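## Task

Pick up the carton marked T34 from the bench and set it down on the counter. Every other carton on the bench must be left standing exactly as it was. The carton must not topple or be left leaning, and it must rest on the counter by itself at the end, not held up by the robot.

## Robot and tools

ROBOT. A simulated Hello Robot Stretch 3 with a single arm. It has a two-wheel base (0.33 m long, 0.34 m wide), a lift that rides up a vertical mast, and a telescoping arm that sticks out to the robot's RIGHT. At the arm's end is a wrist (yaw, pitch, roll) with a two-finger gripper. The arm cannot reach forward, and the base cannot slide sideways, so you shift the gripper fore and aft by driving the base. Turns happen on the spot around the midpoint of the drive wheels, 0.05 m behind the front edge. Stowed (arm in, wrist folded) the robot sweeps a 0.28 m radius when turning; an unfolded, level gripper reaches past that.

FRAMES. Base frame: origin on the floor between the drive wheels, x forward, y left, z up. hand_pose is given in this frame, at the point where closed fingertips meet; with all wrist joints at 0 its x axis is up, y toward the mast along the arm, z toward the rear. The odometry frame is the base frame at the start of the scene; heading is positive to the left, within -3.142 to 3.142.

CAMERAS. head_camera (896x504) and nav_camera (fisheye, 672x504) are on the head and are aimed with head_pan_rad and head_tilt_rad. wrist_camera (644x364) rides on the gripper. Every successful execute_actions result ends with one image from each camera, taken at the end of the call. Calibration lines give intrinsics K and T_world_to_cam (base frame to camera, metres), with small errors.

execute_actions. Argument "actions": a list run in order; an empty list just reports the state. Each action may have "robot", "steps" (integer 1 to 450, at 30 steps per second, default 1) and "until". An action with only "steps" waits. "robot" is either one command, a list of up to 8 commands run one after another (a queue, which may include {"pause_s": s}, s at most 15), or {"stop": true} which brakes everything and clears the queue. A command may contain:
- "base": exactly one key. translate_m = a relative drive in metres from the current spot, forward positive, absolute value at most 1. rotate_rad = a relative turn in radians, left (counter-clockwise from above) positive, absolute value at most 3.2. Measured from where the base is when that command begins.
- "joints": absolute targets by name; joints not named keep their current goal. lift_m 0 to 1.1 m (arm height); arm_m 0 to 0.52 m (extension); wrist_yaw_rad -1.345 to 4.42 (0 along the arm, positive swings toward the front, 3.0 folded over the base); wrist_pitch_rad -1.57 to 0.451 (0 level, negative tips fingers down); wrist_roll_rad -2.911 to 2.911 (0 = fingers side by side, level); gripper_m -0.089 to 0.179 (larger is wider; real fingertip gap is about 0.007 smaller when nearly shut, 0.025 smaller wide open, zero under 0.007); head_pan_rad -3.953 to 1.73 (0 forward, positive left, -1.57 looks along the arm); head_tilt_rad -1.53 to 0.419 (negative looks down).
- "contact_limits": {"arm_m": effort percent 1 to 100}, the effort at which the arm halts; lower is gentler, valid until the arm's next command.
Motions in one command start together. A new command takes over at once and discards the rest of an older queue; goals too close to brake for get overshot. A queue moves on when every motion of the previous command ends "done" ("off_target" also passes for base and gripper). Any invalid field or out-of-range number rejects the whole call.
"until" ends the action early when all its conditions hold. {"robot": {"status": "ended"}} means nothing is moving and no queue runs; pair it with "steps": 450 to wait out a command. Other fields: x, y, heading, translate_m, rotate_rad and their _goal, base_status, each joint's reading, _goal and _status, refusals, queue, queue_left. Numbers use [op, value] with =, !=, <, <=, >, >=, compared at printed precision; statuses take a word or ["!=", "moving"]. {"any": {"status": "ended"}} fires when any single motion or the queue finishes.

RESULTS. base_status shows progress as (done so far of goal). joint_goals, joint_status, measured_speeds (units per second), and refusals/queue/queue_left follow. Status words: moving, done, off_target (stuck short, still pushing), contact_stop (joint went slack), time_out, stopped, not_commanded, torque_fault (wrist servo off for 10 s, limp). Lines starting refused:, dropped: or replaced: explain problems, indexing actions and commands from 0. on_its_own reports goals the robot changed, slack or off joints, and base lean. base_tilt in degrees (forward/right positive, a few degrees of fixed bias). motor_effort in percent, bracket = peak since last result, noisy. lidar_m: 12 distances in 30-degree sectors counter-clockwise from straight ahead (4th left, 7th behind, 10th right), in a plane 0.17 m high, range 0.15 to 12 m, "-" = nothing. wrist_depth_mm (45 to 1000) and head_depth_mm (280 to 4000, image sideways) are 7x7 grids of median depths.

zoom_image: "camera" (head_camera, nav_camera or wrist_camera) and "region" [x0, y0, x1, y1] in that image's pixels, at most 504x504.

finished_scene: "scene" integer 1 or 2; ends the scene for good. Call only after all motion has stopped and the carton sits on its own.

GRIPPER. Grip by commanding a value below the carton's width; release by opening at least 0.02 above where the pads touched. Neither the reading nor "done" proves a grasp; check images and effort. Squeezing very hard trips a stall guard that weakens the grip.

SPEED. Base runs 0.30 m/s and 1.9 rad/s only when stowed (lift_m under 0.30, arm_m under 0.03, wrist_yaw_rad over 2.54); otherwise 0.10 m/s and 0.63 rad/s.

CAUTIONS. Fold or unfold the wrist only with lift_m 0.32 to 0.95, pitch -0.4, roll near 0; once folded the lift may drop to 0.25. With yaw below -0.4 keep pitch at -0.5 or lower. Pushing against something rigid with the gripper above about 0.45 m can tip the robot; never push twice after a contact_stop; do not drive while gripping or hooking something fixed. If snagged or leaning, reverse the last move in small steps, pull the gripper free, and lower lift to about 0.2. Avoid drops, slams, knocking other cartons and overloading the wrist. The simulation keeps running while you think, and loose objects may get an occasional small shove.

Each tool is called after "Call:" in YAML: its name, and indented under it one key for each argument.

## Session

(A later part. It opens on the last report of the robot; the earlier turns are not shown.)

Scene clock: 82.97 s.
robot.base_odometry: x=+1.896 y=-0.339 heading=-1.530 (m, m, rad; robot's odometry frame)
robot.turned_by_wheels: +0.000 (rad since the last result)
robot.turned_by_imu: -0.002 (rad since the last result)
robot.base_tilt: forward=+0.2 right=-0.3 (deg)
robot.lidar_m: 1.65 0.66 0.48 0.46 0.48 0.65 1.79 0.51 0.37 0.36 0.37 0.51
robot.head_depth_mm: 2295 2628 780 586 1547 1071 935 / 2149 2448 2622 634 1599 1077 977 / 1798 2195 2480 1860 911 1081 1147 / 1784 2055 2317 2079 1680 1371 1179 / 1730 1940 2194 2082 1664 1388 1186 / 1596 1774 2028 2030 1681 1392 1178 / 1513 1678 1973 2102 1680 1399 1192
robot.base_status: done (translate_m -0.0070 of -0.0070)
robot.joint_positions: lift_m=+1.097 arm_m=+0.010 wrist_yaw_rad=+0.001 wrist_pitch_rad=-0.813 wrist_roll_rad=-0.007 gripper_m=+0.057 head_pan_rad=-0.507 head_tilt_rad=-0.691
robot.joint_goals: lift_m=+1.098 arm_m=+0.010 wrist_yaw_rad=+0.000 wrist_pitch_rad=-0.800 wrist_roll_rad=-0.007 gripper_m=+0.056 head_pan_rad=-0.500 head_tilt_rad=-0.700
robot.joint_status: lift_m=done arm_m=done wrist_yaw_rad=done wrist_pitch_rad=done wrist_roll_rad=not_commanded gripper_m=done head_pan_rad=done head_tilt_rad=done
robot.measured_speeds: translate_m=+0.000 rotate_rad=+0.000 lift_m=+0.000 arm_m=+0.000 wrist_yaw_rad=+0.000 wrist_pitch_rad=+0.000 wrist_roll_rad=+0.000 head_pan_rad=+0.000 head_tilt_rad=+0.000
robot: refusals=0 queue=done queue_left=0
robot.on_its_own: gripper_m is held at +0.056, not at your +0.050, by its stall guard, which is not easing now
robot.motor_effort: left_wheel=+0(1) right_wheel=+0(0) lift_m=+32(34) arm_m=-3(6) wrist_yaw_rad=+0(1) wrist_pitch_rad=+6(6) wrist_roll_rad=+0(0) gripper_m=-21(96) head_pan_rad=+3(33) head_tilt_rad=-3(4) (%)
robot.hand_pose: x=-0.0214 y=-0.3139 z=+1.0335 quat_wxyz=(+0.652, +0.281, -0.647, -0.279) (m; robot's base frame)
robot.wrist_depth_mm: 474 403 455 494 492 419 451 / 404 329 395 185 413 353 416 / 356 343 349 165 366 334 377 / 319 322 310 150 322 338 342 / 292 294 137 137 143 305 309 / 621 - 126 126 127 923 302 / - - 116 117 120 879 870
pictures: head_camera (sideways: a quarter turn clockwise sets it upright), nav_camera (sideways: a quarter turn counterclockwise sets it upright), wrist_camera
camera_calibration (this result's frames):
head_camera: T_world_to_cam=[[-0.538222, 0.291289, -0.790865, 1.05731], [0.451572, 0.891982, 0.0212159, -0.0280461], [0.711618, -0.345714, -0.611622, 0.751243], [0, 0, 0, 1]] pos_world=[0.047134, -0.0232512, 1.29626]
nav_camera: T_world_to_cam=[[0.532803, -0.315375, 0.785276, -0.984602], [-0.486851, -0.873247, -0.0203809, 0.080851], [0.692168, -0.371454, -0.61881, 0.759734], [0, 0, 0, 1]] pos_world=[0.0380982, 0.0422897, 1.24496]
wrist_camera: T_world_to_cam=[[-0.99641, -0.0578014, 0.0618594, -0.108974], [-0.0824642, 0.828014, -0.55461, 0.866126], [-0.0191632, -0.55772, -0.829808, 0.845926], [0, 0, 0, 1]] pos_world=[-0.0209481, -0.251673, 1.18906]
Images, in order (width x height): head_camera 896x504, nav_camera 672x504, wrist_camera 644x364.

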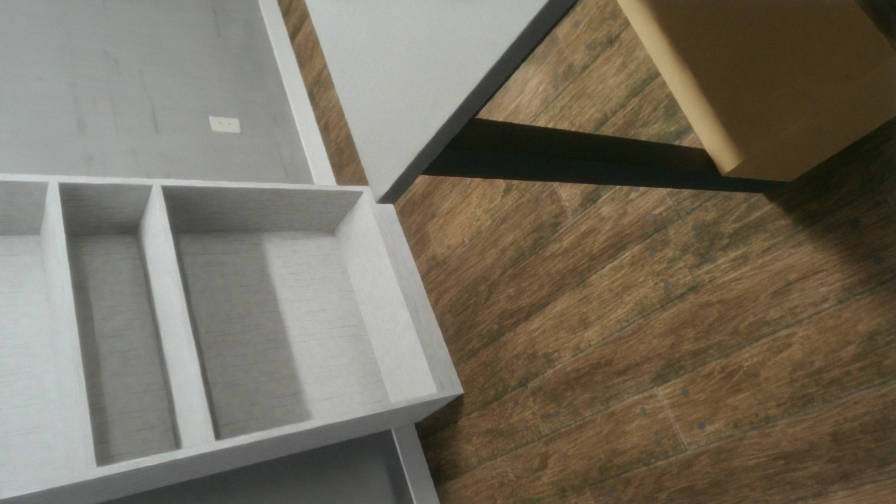

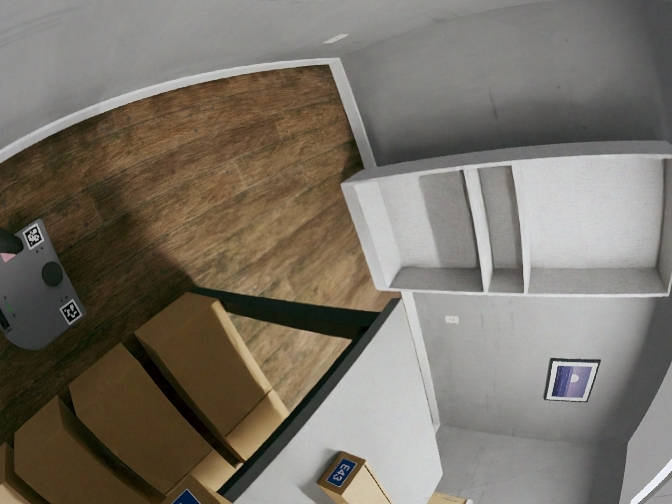

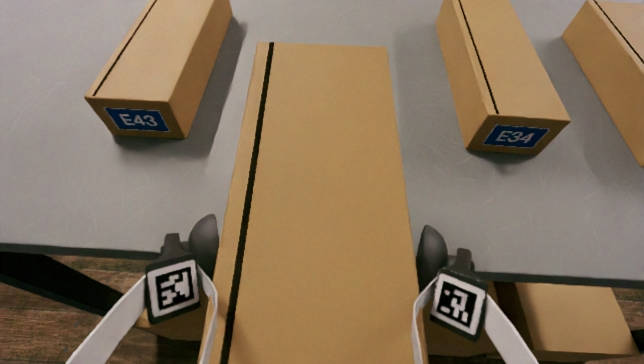

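Call:
execute_actions:
  actions:
    - {"robot":[{"base":{"translate_m":0.92}},{"base":{"rotate_rad":-1.61}},{"base":{"translate_m":1}},{"base":{"translate_m":1}},{"base":{"translate_m":0.15}},{"base":{"rotate_rad":1.6},"joints":{"head_pan_rad":-1.3}}],"steps":450}
    - {"steps":450}
    - {"steps":450,"until":{"robot":{"status":"ended"}}}

Scene clock: 131.87 s.
robot.base_odometry: x=-0.217 y=-1.261 heading=-1.540 (m, m, rad; robot's odometry frame)
robot.turned_by_wheels: -0.010 (rad since the last result)
robot.turned_by_imu: -0.005 (rad since the last result)
robot.base_tilt: forward=+0.2 right=-0.3 (deg)
robot.lidar_m: 1.08 1.12 1.27 1.59 1.11 1.26 3.29 0.76 0.55 0.53 1.22 1.12
robot.head_depth_mm: 935 1026 756 376 - - 1123 / 963 1071 1193 391 304 - 1139 / 991 1110 1273 1461 1636 1370 1166 / 1015 1148 1323 1550 1656 1378 1180 / 1048 1189 1377 1609 1663 1382 1182 / 1080 1227 1415 1701 1669 1389 1187 / 1113 1262 1473 1765 1674 1394 1190
robot.base_status: done (rotate_rad +1.5999 of +1.6000)
robot.joint_positions: lift_m=+1.097 arm_m=+0.010 wrist_yaw_rad=+0.001 wrist_pitch_rad=-0.813 wrist_roll_rad=-0.007 gripper_m=+0.057 head_pan_rad=-1.293 head_tilt_rad=-0.691
robot.joint_goals: lift_m=+1.098 arm_m=+0.010 wrist_yaw_rad=+0.000 wrist_pitch_rad=-0.800 wrist_roll_rad=-0.007 gripper_m=+0.056 head_pan_rad=-1.300 head_tilt_rad=-0.700
robot.joint_status: lift_m=done arm_m=done wrist_yaw_rad=done wrist_pitch_rad=done wrist_roll_rad=not_commanded gripper_m=done head_pan_rad=done head_tilt_rad=done
robot.measured_speeds: translate_m=+0.000 rotate_rad=+0.000 lift_m=+0.000 arm_m=+0.000 wrist_yaw_rad=+0.000 wrist_pitch_rad=+0.000 wrist_roll_rad=+0.000 head_pan_rad=+0.000 head_tilt_rad=+0.000
robot: refusals=0 queue=done queue_left=0
robot.on_its_own: gripper_m is held at +0.056, not at your +0.050, by its stall guard, which is not easing now
robot.motor_effort: left_wheel=-2(6) right_wheel=+3(7) lift_m=+32(32) arm_m=-3(4) wrist_yaw_rad=-2(1) wrist_pitch_rad=+6(6) wrist_roll_rad=+0(0) gripper_m=-22(20) head_pan_rad=-2(27) head_tilt_rad=-4(4) (%)
robot.hand_pose: x=-0.0214 y=-0.3139 z=+1.0335 quat_wxyz=(+0.652, +0.281, -0.647, -0.279) (m; robot's base frame)
robot.wrist_depth_mm: - 970 983 517 510 529 536 / - - - 185 422 443 447 / - - - 166 383 391 391 / - - - 150 455 493 483 / - - 137 137 143 649 641 / - - 125 126 127 954 911 / - - 116 117 120 - -
pictures: head_camera (sideways: a quarter turn clockwise sets it upright), nav_camera (sideways: a quarter turn counterclockwise sets it upright), wrist_camera
camera_calibration (this result's frames):
head_camera: T_world_to_cam=[[-0.17421, 0.586672, -0.790865, 1.05509], [0.950247, 0.310773, 0.021216, -0.0310881], [0.258227, -0.747821, -0.611623, 0.75401], [0, 0, 0, 1]] pos_world=[0.0186436, -0.045465, 1.29626]
nav_camera: T_world_to_cam=[[0.153339, -0.599857, 0.785276, -0.982287], [-0.96192, -0.272572, -0.0203809, 0.0837489], [0.22627, -0.752247, -0.61881, 0.762577], [0, 0, 0, 1]] pos_world=[0.0586344, 0.00724172, 1.24496]
wrist_camera: T_world_to_cam=[[-0.99641, -0.0578013, 0.0618591, -0.108974], [-0.082464, 0.828014, -0.55461, 0.866125], [-0.019163, -0.55772, -0.829808, 0.845926], [0, 0, 0, 1]] pos_world=[-0.0209481, -0.251673, 1.18906]
Images, in order (width x height): head_camera 896x504, nav_camera 672x504, wrist_camera 644x364.

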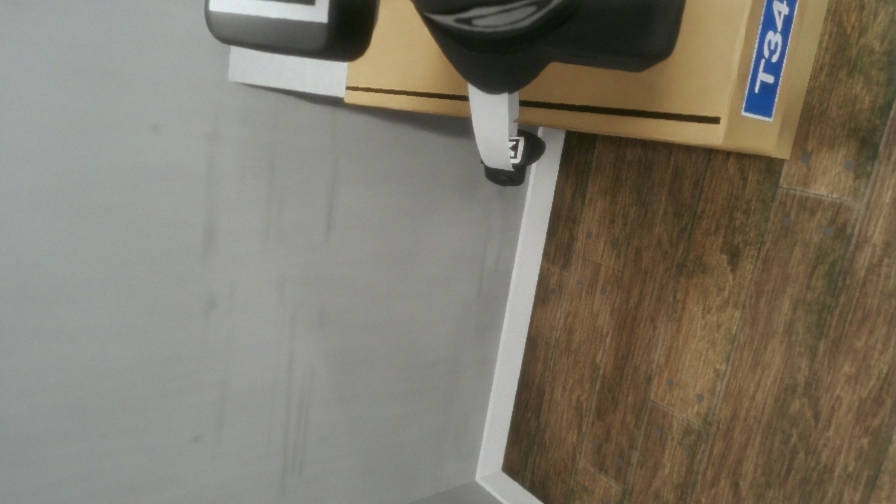

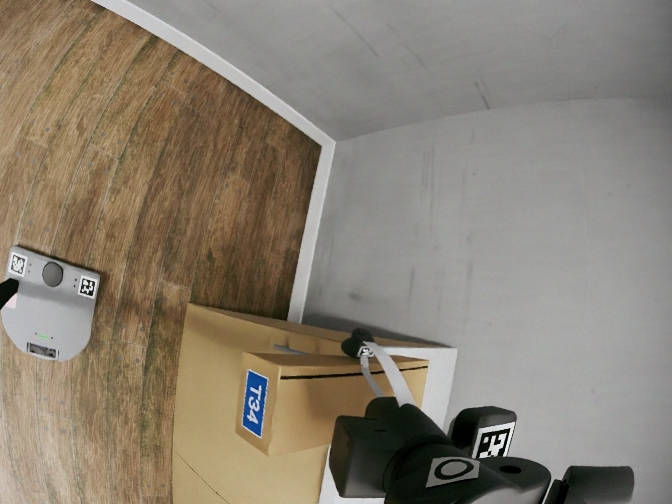

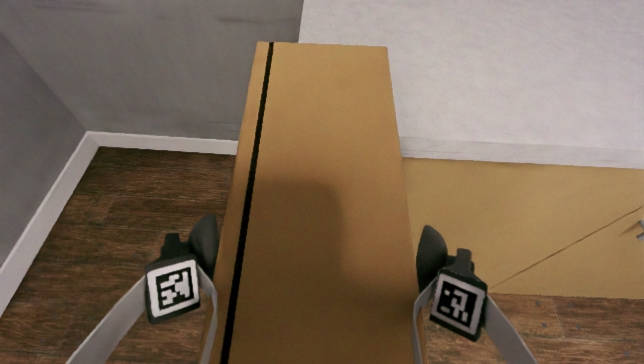

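Call:
execute_actions:
  actions:
    - {"robot":[{"base":{"translate_m":-0.28},"joints":{"arm_m":0.46,"head_pan_rad":-1.6,"lift_m":1.04}},{"joints":{"lift_m":0.993}}],"steps":300,"until":{"robot":{"status":"ended"}}}
    - {"robot":[{"joints":{"gripper_m":0.14}},{"joints":{"lift_m":1.09}},{"joints":{"arm_m":0.1}}],"steps":300,"until":{"robot":{"status":"ended"}}}

Call:
finished_scene:
  scene: 2

Scene clock: 148.10 s.
robot.base_odometry: x=-0.225 y=-0.982 heading=-1.540 (m, m, rad; robot's odometry frame)
robot.turned_by_wheels: +0.000 (rad since the last result)
robot.turned_by_imu: -0.005 (rad since the last result)
robot.base_tilt: forward=+0.2 right=-0.3 (deg)
robot.lidar_m: 1.36 1.41 1.85 0.90 0.92 1.26 3.03 0.77 0.55 0.53 0.55 1.41
robot.head_depth_mm: - - 723 637 773 973 1162 / - - 758 641 771 965 1162 / - - - 667 764 959 1179 / 991 1059 - 651 756 946 1175 / 971 1080 820 658 752 942 1161 / 968 1072 823 637 745 931 1160 / 968 1090 830 640 734 1356 1184
robot.base_status: done (translate_m -0.2800 of -0.2800)
robot.joint_positions: lift_m=+1.089 arm_m=+0.100 wrist_yaw_rad=+0.001 wrist_pitch_rad=-0.809 wrist_roll_rad=-0.007 gripper_m=+0.140 head_pan_rad=-1.593 head_tilt_rad=-0.691
robot.joint_goals: lift_m=+1.090 arm_m=+0.100 wrist_yaw_rad=+0.000 wrist_pitch_rad=-0.800 wrist_roll_rad=-0.007 gripper_m=+0.140 head_pan_rad=-1.600 head_tilt_rad=-0.700
robot.joint_status: lift_m=done arm_m=done wrist_yaw_rad=done wrist_pitch_rad=done wrist_roll_rad=not_commanded gripper_m=done head_pan_rad=done head_tilt_rad=done
robot.measured_speeds: translate_m=+0.000 rotate_rad=+0.000 lift_m=+0.000 arm_m=+0.000 wrist_yaw_rad=+0.000 wrist_pitch_rad=+0.000 wrist_roll_rad=+0.000 head_pan_rad=+0.000 head_tilt_rad=+0.000
robot: refusals=0 queue=done queue_left=0
robot.motor_effort: left_wheel=-1(6) right_wheel=+2(4) lift_m=+32(32) arm_m=-3(3) wrist_yaw_rad=-1(1) wrist_pitch_rad=+4(20) wrist_roll_rad=+0(0) gripper_m=+0(81) head_pan_rad=-2(18) head_tilt_rad=-3(4) (%)
robot.hand_pose: x=-0.0214 y=-0.4047 z=+1.0261 quat_wxyz=(+0.652, +0.280, -0.647, -0.277) (m; robot's base frame)
robot.wrist_depth_mm: 885 488 484 401 500 513 516 / - 407 412 354 427 431 443 / 362 358 358 363 374 378 382 / 336 333 330 335 335 334 339 / - 452 479 464 455 426 432 / - - 740 693 672 650 630 / - - - - - - -
pictures: head_camera (sideways: a quarter turn clockwise sets it upright), nav_camera (sideways: a quarter turn counterclockwise sets it upright), wrist_camera
replaced: robot.lift_m: its motion had ended contact_stop
camera_calibration (this result's frames):
head_camera: T_world_to_cam=[[0.00706166, 0.612009, -0.790819, 1.05392], [0.999649, 0.0158839, 0.0212188, -0.0313932], [0.0255474, -0.790691, -0.611682, 0.755506], [0, 0, 0, 1]] pos_world=[0.0046385, -0.0471406, 1.29626]
nav_camera: T_world_to_cam=[[-0.030899, -0.618433, 0.78523, -0.981103], [-0.999503, 0.0240609, -0.0203807, 0.083978], [-0.0062892, -0.785469, -0.618869, 0.764072], [0, 0, 0, 1]] pos_world=[0.0584266, -0.00861243, 1.24496]
wrist_camera: T_world_to_cam=[[-0.996425, -0.0573121, 0.0620762, -0.113829], [-0.0822534, 0.825898, -0.557788, 0.939609], [-0.0193006, -0.560899, -0.827659, 0.785685], [0, 0, 0, 1]] pos_world=[-0.0209722, -0.341855, 1.18145]
Images, in order (width x height): head_camera 896x504, nav_camera 672x504, wrist_camera 644x364.

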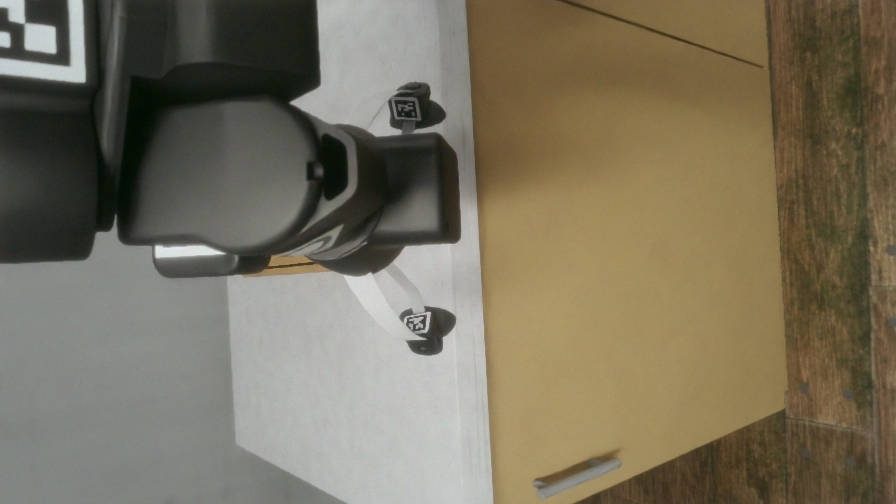

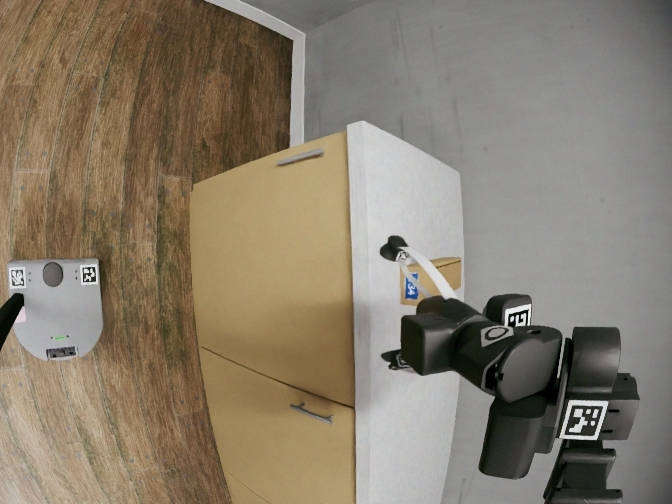

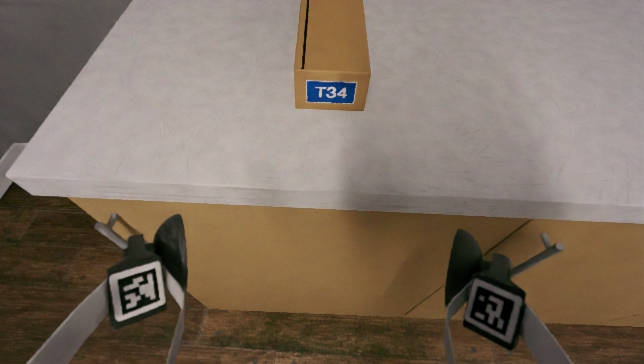

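The scene is finished: the task was done.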